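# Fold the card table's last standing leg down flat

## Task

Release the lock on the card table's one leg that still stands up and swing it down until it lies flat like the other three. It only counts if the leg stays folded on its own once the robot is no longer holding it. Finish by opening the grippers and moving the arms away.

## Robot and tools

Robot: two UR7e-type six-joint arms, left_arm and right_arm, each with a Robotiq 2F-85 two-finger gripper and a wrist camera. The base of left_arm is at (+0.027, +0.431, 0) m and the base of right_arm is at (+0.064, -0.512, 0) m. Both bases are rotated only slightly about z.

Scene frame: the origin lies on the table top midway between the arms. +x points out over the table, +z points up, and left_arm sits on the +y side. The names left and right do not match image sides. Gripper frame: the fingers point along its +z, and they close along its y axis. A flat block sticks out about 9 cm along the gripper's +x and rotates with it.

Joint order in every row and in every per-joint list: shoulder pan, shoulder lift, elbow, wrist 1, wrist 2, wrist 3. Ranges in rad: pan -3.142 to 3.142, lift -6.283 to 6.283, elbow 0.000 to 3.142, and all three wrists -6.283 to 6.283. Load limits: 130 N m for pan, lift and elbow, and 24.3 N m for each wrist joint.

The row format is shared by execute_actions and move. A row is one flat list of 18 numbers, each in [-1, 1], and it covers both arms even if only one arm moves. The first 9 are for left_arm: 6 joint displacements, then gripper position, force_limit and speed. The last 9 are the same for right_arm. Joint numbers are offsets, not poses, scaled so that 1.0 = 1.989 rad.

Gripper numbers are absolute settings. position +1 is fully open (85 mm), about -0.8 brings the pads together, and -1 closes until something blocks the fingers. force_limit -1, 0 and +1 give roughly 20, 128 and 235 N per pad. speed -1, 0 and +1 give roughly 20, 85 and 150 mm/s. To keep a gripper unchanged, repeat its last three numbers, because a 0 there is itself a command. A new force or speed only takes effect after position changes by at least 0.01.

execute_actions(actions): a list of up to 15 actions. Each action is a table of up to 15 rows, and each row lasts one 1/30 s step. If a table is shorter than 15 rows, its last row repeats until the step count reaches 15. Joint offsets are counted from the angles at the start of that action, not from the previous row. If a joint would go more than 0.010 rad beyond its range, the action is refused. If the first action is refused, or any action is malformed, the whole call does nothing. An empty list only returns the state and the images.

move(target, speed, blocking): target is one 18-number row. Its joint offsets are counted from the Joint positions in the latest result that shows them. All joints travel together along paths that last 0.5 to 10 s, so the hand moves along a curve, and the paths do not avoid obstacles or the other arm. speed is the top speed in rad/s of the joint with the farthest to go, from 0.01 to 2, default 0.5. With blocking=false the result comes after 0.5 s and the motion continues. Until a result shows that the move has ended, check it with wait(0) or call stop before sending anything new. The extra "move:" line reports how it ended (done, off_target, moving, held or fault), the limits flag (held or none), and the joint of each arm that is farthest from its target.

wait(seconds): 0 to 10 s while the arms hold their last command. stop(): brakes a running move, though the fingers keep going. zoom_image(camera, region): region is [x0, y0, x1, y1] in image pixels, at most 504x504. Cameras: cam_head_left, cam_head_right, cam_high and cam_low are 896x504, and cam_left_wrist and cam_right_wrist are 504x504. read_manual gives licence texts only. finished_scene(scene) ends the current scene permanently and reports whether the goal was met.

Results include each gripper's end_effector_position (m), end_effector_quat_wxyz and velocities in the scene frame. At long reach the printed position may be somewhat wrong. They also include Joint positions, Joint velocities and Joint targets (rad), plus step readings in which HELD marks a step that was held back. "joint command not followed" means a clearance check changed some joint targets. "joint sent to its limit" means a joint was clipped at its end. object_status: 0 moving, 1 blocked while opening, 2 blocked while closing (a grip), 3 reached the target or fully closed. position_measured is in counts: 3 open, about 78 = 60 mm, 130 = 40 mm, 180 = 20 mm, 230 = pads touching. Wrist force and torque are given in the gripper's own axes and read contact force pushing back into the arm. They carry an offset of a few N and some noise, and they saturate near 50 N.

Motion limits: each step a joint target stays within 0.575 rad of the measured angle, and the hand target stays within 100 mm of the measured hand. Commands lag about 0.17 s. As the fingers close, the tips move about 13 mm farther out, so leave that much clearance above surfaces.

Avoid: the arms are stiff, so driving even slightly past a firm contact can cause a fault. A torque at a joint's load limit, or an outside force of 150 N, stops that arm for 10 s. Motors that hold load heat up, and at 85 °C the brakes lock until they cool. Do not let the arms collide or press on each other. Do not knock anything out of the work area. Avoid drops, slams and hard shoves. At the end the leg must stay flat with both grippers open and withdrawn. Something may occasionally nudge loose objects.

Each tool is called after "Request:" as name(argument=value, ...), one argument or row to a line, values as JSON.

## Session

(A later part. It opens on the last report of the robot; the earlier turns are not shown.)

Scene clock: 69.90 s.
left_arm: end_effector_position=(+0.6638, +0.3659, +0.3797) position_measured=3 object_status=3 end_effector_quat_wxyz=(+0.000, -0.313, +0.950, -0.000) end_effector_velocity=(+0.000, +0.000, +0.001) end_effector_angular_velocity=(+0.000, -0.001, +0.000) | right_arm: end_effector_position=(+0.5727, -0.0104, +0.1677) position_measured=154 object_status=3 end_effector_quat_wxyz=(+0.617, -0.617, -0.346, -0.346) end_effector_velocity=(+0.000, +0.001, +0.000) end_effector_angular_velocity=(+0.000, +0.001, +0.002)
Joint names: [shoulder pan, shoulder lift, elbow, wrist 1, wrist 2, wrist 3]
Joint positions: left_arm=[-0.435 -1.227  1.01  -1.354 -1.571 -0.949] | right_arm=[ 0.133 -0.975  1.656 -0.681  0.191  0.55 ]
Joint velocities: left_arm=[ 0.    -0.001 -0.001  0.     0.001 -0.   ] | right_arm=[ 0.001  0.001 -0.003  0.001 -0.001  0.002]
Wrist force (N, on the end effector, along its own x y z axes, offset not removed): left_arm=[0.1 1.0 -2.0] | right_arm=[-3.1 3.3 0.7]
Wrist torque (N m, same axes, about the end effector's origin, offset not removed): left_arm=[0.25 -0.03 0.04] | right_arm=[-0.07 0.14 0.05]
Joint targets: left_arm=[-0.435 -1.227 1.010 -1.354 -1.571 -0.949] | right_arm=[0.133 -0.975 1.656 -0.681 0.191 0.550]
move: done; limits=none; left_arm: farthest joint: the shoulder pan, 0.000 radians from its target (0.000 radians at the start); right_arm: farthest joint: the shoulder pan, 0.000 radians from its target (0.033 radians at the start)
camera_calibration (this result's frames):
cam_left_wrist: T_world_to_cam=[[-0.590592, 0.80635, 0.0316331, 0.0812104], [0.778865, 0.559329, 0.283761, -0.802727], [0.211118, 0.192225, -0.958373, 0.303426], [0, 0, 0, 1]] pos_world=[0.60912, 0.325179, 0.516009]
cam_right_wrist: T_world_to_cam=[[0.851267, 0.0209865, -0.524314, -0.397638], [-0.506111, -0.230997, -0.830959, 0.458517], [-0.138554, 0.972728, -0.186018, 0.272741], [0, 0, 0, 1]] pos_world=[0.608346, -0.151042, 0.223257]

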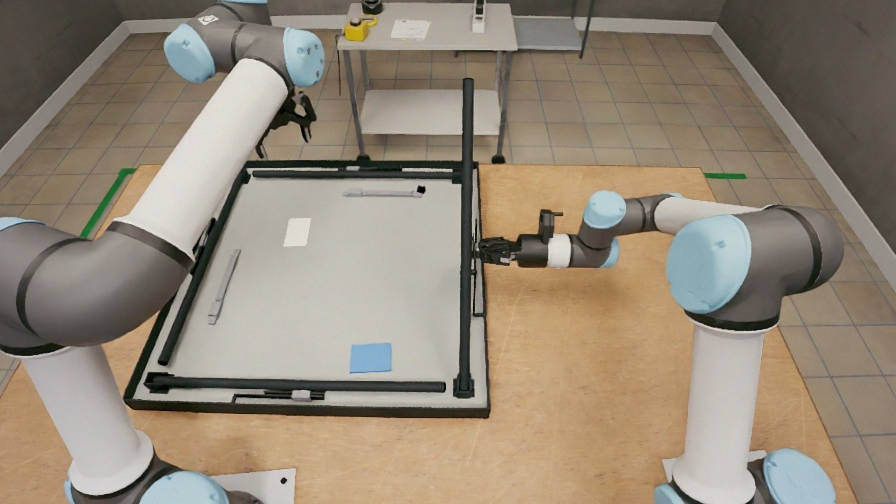

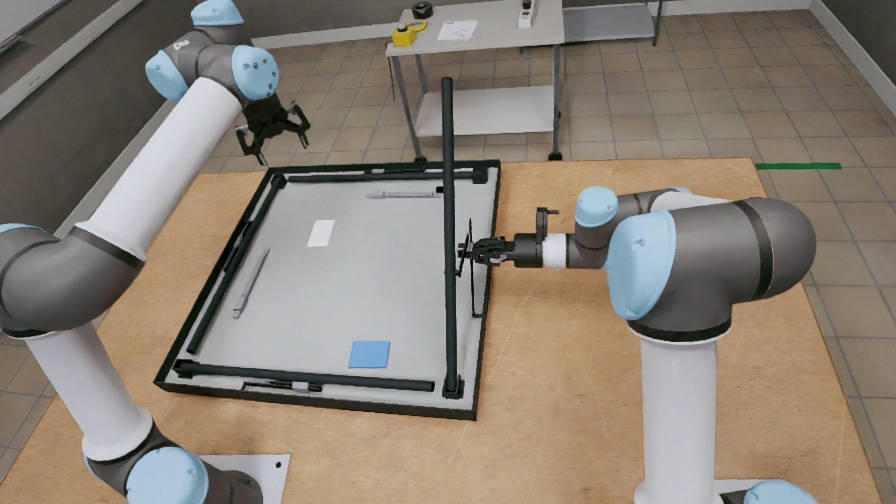

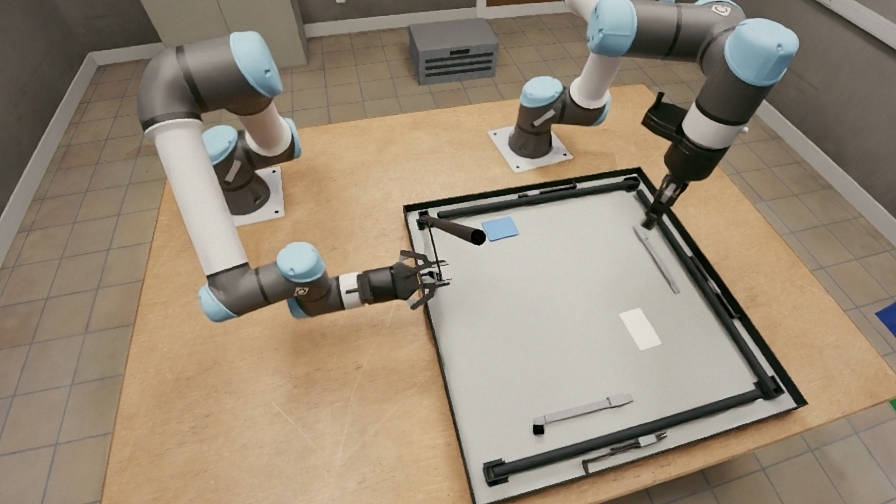

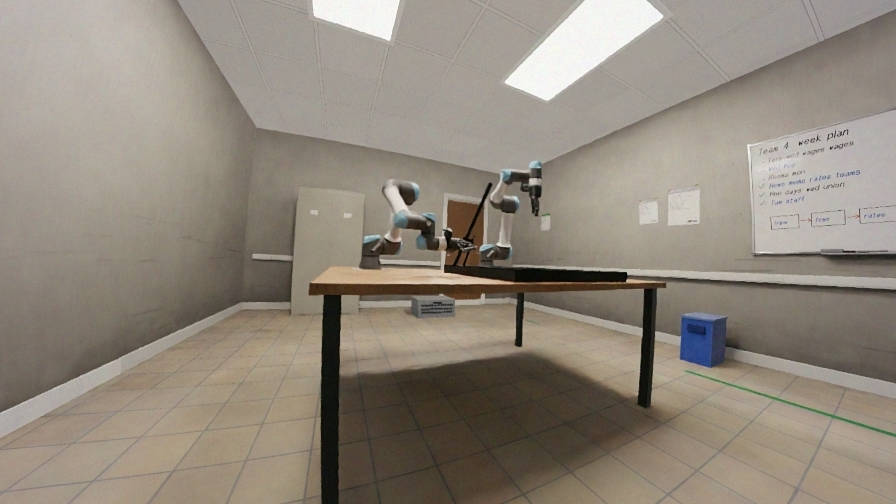

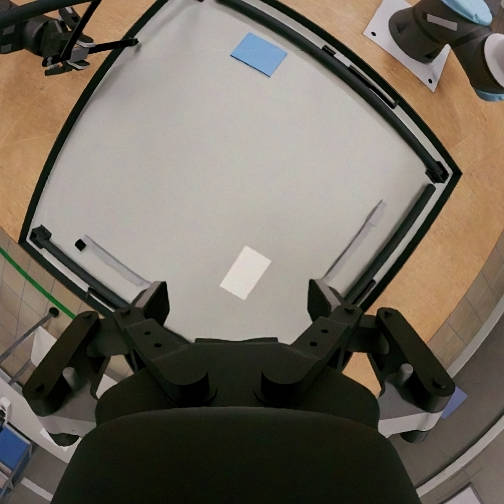

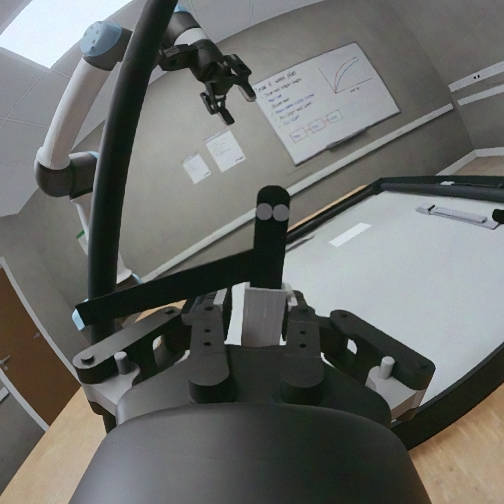

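About 46°. Bring left over.

Request:
move(
  target=[-0.321,0,0,0,0,0,1,-1,0,0,0,0,0,0,0,-0.2,-0.6,0],
  speed=0.6,
)

Scene clock: 73.93 s.
left_arm: end_effector_position=(+0.4997, -0.0006, +0.3797) position_measured=3 object_status=3 end_effector_quat_wxyz=(+0.000, +0.001, +1.000, -0.000) end_effector_velocity=(-0.000, -0.000, +0.001) end_effector_angular_velocity=(-0.001, -0.002, -0.001) | right_arm: end_effector_position=(+0.5727, -0.0104, +0.1677) position_measured=154 object_status=3 end_effector_quat_wxyz=(+0.617, -0.617, -0.346, -0.346) end_effector_velocity=(+0.001, +0.000, +0.001) end_effector_angular_velocity=(+0.000, -0.000, -0.000)
Joint names: [shoulder pan, shoulder lift, elbow, wrist 1, wrist 2, wrist 3]
Joint positions: left_arm=[-1.074 -1.228  1.01  -1.354 -1.571 -0.949] | right_arm=[ 0.133 -0.975  1.656 -0.681  0.191  0.55 ]
Joint velocities: left_arm=[-0.001 -0.001 -0.001 -0.     0.001  0.   ] | right_arm=[ 0.001 -0.    -0.003  0.002  0.001  0.   ]
Wrist force (N, on the end effector, along its own x y z axes, offset not removed): left_arm=[0.8 0.5 -0.2] | right_arm=[-3.2 3.6 0.7]
Wrist torque (N m, same axes, about the end effector's origin, offset not removed): left_arm=[0.26 -0.02 0.04] | right_arm=[-0.04 0.12 0.07]
Joint targets: left_arm=[-1.074 -1.227 1.010 -1.354 -1.571 -0.949] | right_arm=[0.133 -0.975 1.656 -0.681 0.191 0.550]
move: done; limits=none; left_arm: farthest joint: the shoulder lift, 0.001 radians from its target (0.000 radians at the start); right_arm: farthest joint: the shoulder pan, 0.000 radians from its target (0.000 radians at the start)
camera_calibration (this result's frames):
cam_left_wrist: T_world_to_cam=[[0.00606023, 0.999482, 0.0316084, -0.0181884], [0.958776, -0.0147878, 0.283779, -0.56014], [0.284099, 0.0285856, -0.958369, 0.371981], [0, 0, 0, 1]] pos_world=[0.431479, -0.000737518, 0.516025]
cam_right_wrist: T_world_to_cam=[[0.851265, 0.0209781, -0.524316, -0.397661], [-0.506115, -0.230992, -0.830957, 0.458523], [-0.138545, 0.972729, -0.186018, 0.27274], [0, 0, 0, 1]] pos_world=[0.608367, -0.151045, 0.223248]

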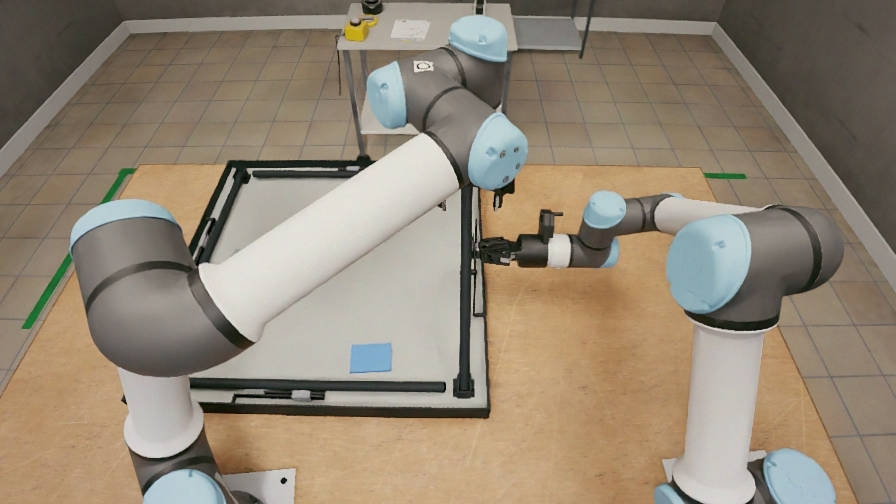

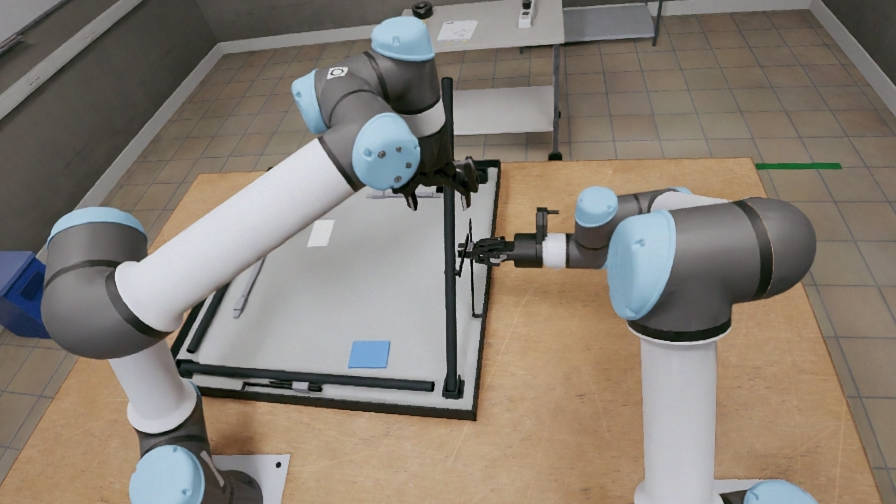

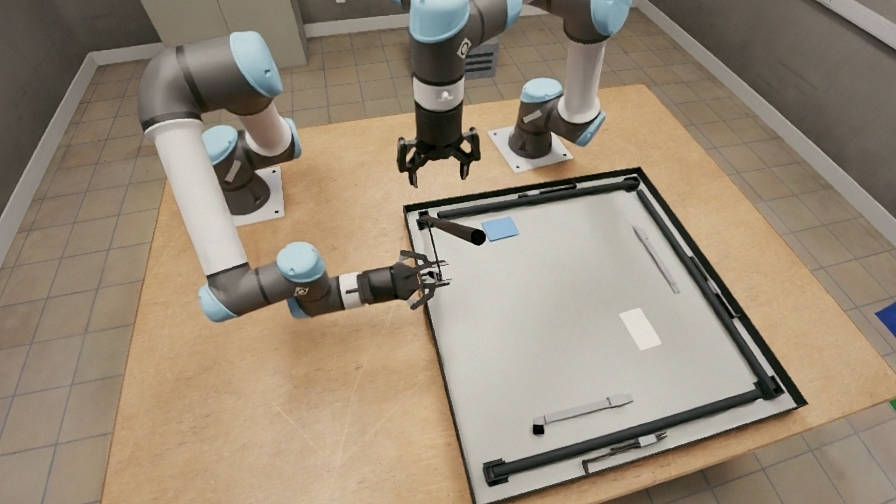

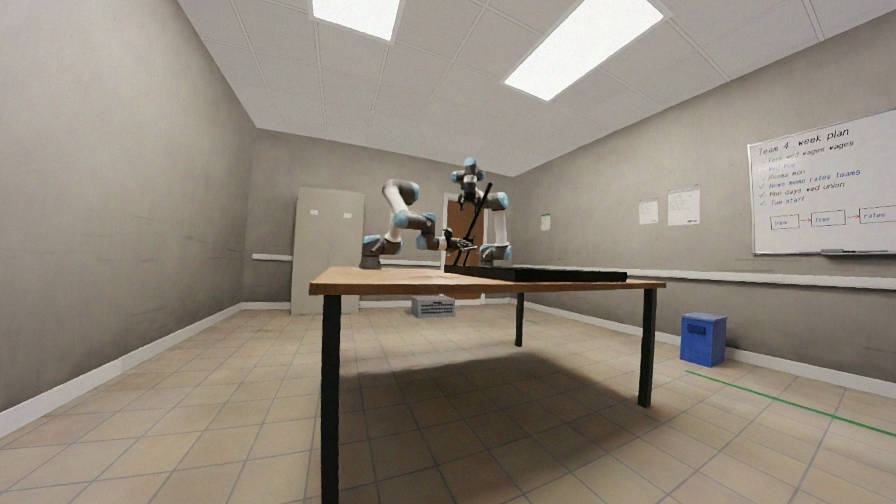

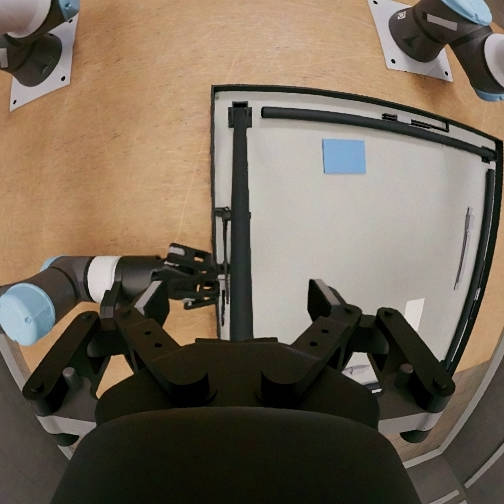

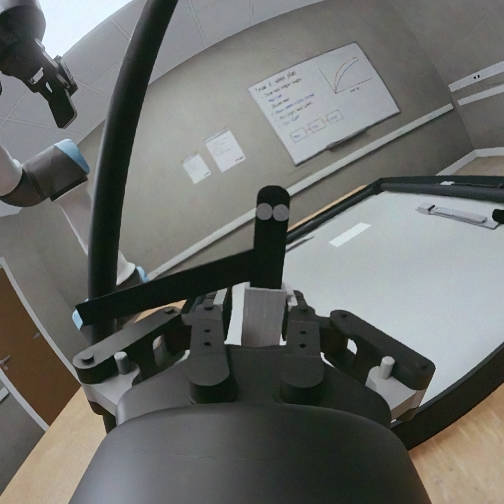

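Request:
move(
  target=[0.075,0.15,-0.202,0.0528,0,0.0744,0.5,-1,0,0,0,0,0,0,0,-0.2,-0.6,0],
  speed=0.3,
)

Request:
move(
  target=[0,0,0,0,0,0,-1,-0.9,0,0,0,0,0,0,0,-0.2,-0.6,0],
)

Request:
zoom_image(
  camera="cam_right_wrist",
  region=[60,0,300,200],
)

Scene clock: 80.37 s.
left_arm: end_effector_position=(+0.6282, +0.0025, +0.3590) position_measured=66 object_status=3 end_effector_quat_wxyz=(-0.000, -0.000, +1.000, +0.000) end_effector_velocity=(+0.000, -0.000, -0.001) end_effector_angular_velocity=(+0.000, +0.002, -0.000) | right_arm: end_effector_position=(+0.5727, -0.0104, +0.1677) position_measured=154 object_status=3 end_effector_quat_wxyz=(+0.617, -0.617, -0.346, -0.346) end_effector_velocity=(-0.001, +0.001, +0.000) end_effector_angular_velocity=(-0.000, +0.001, +0.002)
Joint names: [shoulder pan, shoulder lift, elbow, wrist 1, wrist 2, wrist 3]
Joint positions: left_arm=[-0.924 -0.929  0.608 -1.249 -1.571 -0.801] | right_arm=[ 0.133 -0.975  1.656 -0.681  0.191  0.55 ]
Joint velocities: left_arm=[ 0.     0.002 -0.001  0.    -0.001  0.   ] | right_arm=[ 0.002 -0.     0.     0.001 -0.001  0.   ]
Wrist force (N, on the end effector, along its own x y z axes, offset not removed): left_arm=[-0.9 0.5 -0.6] | right_arm=[-2.6 2.7 0.9]
Wrist torque (N m, same axes, about the end effector's origin, offset not removed): left_arm=[0.23 0.15 0.07] | right_arm=[-0.26 0.01 0.02]
Joint targets: left_arm=[-0.924 -0.929 0.608 -1.249 -1.571 -0.801] | right_arm=[0.133 -0.975 1.656 -0.681 0.191 0.550]
move: done; limits=none; left_arm: farthest joint: the shoulder pan, 0.000 radians from its target (0.149 radians at the start); right_arm: farthest joint: the shoulder pan, 0.000 radians from its target (0.000 radians at the start)
camera_calibration (this result's frames):
cam_left_wrist: T_world_to_cam=[[0.00490846, 0.999448, 0.0328458, -0.0211765], [0.959069, -0.0140049, 0.282826, -0.677273], [0.28313, 0.0301132, -0.958609, 0.316149], [0, 0, 0, 1]] pos_world=[0.560144, 0.00215947, 0.495309]
cam_right_wrist: T_world_to_cam=[[0.851276, 0.0209804, -0.524298, -0.397653], [-0.506098, -0.230989, -0.830968, 0.458525], [-0.138541, 0.97273, -0.186017, 0.272742], [0, 0, 0, 1]] pos_world=[0.608357, -0.151047, 0.223266]

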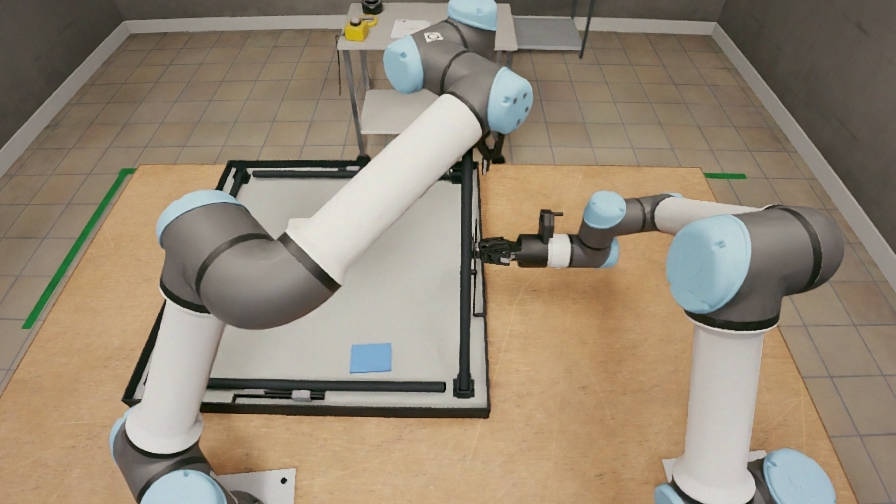

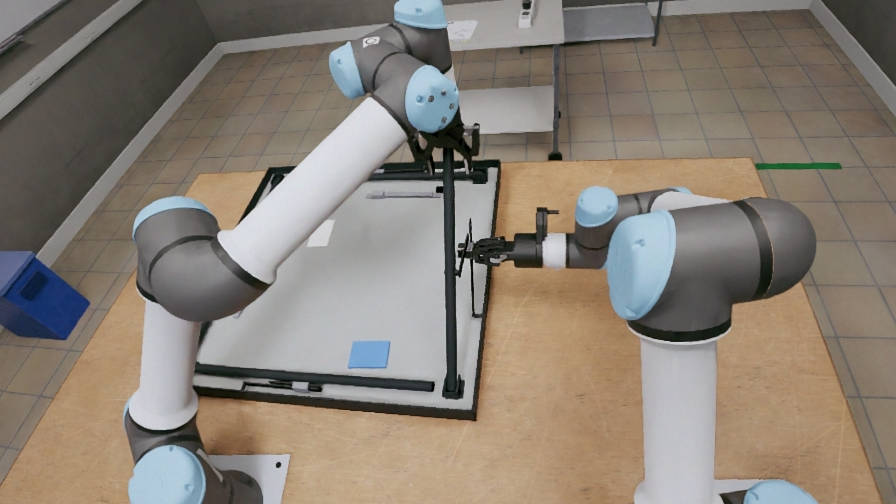

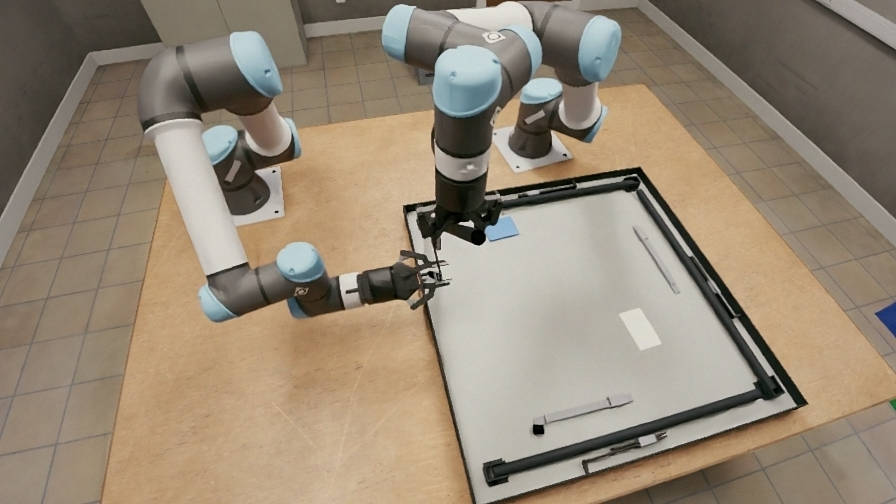

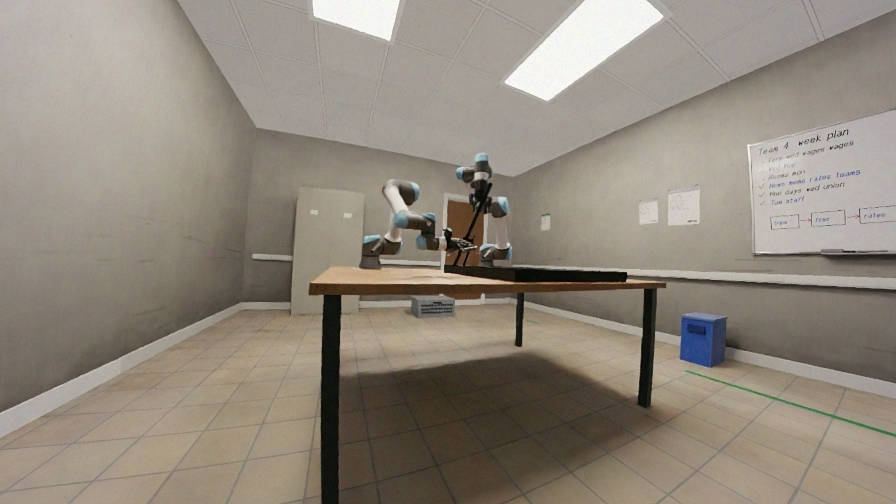

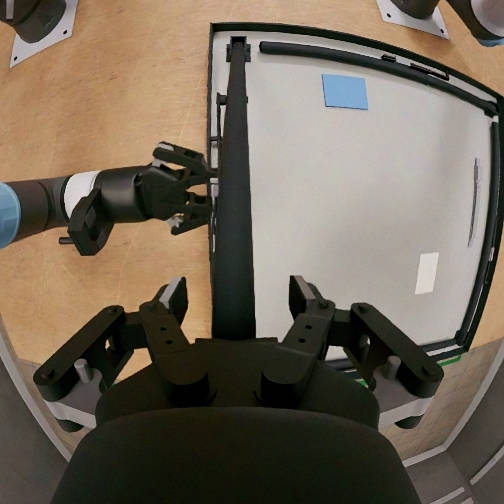

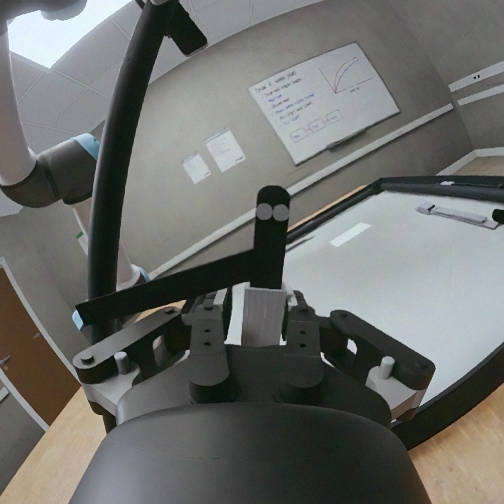

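Scene clock: 81.17 s.
left_arm: end_effector_position=(+0.6281, +0.0025, +0.3589) position_measured=177 object_status=2 end_effector_quat_wxyz=(-0.000, -0.000, +1.000, +0.000) end_effector_velocity=(-0.000, +0.000, +0.001) end_effector_angular_velocity=(-0.002, -0.002, -0.000) | right_arm: end_effector_position=(+0.5727, -0.0104, +0.1677) position_measured=154 object_status=3 end_effector_quat_wxyz=(+0.617, -0.617, -0.346, -0.346) end_effector_velocity=(-0.000, -0.000, +0.000) end_effector_angular_velocity=(-0.000, +0.001, +0.000)
Joint names: [shoulder pan, shoulder lift, elbow, wrist 1, wrist 2, wrist 3]
Joint positions: left_arm=[-0.924 -0.929  0.608 -1.249 -1.571 -0.801] | right_arm=[ 0.133 -0.975  1.656 -0.681  0.191  0.55 ]
Joint velocities: left_arm=[-0.    -0.001 -0.001 -0.     0.     0.   ] | right_arm=[-0.    -0.001  0.001  0.001 -0.001 -0.   ]
Wrist force (N, on the end effector, along its own x y z axes, offset not removed): left_arm=[5.5 1.0 6.7] | right_arm=[-0.4 7.0 1.0]
Wrist torque (N m, same axes, about the end effector's origin, offset not removed): left_arm=[0.38 -0.21 -0.24] | right_arm=[0.39 -0.03 0.03]
Joint targets: left_arm=[-0.924 -0.929 0.608 -1.249 -1.571 -0.801] | right_arm=[0.133 -0.975 1.656 -0.681 0.191 0.550]
move: done; limits=none; left_arm: farthest joint: the shoulder pan, 0.000 radians from its target (0.000 radians at the start); right_arm: farthest joint: the shoulder pan, 0.000 radians from its target (0.000 radians at the start)
camera_calibration (this result's frames):
cam_left_wrist: T_world_to_cam=[[0.0049397, 0.999446, 0.0329091, -0.0212197], [0.959131, -0.0140461, 0.282612, -0.677174], [0.282918, 0.0301682, -0.95867, 0.316284], [0, 0, 0, 1]] pos_world=[0.560121, 0.0021546, 0.495288]
cam_right_wrist: T_world_to_cam=[[0.851295, 0.020984, -0.524267, -0.397672], [-0.506068, -0.230983, -0.830988, 0.458519], [-0.138535, 0.972731, -0.186016, 0.272738], [0, 0, 0, 1]] pos_world=[0.608361, -0.151046, 0.223271]

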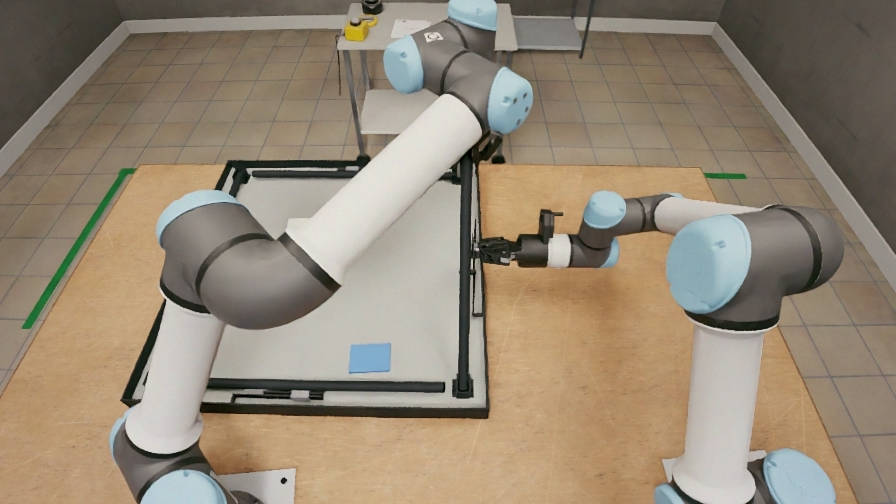

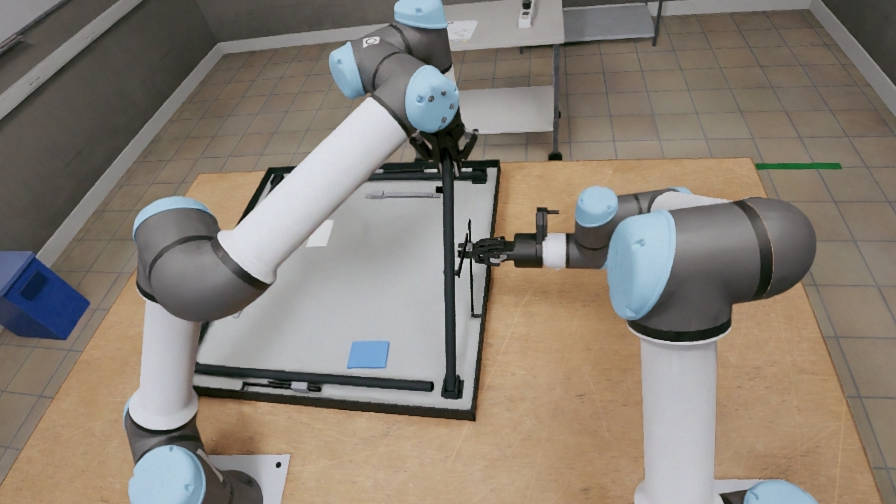

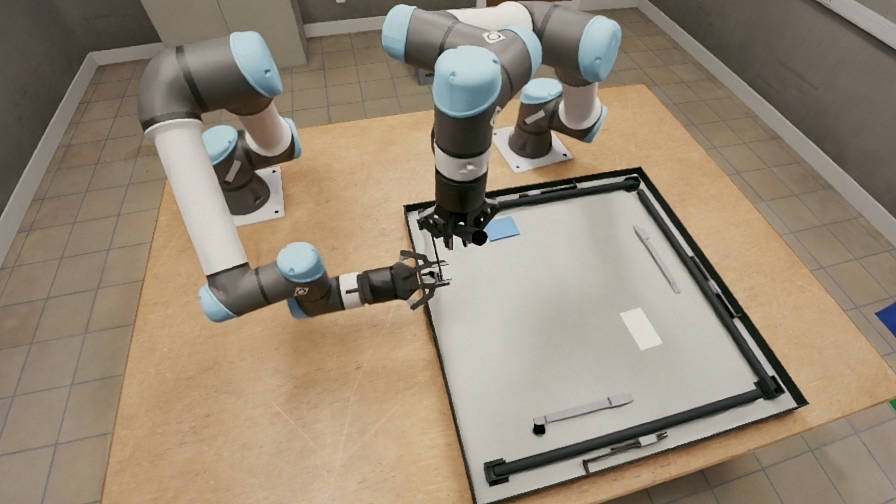

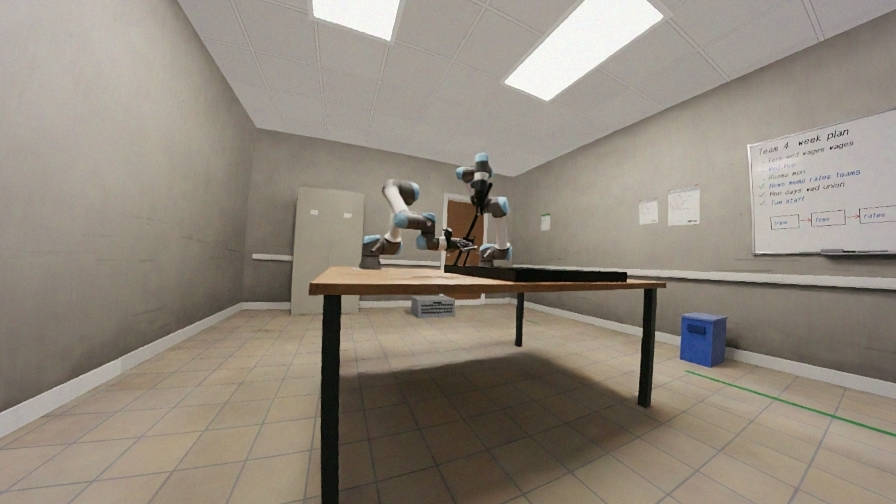

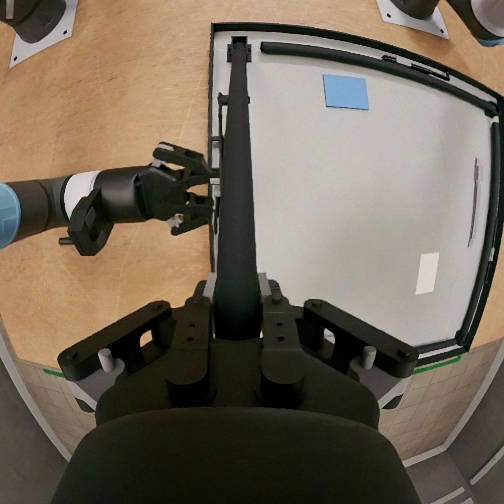

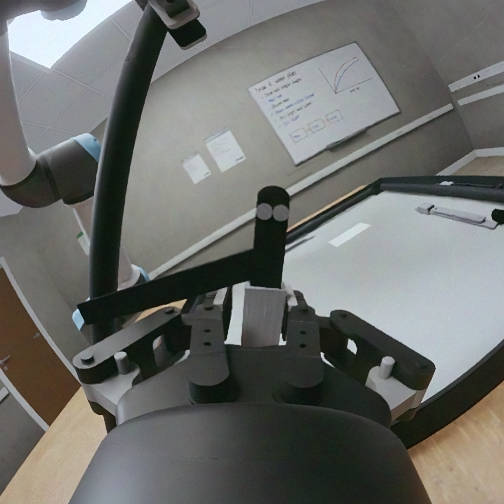

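Region (60, 0, 300, 200) of cam_right_wrist's 504x504 image, scaled by 2.100, with more detail than that image has.

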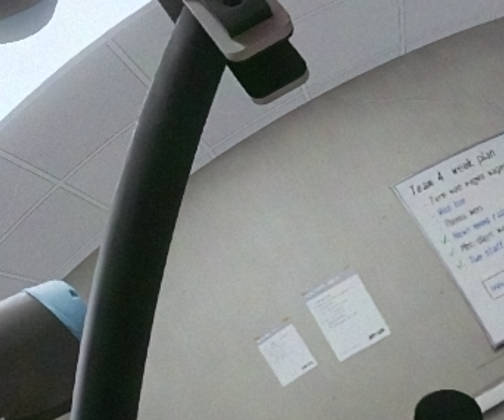

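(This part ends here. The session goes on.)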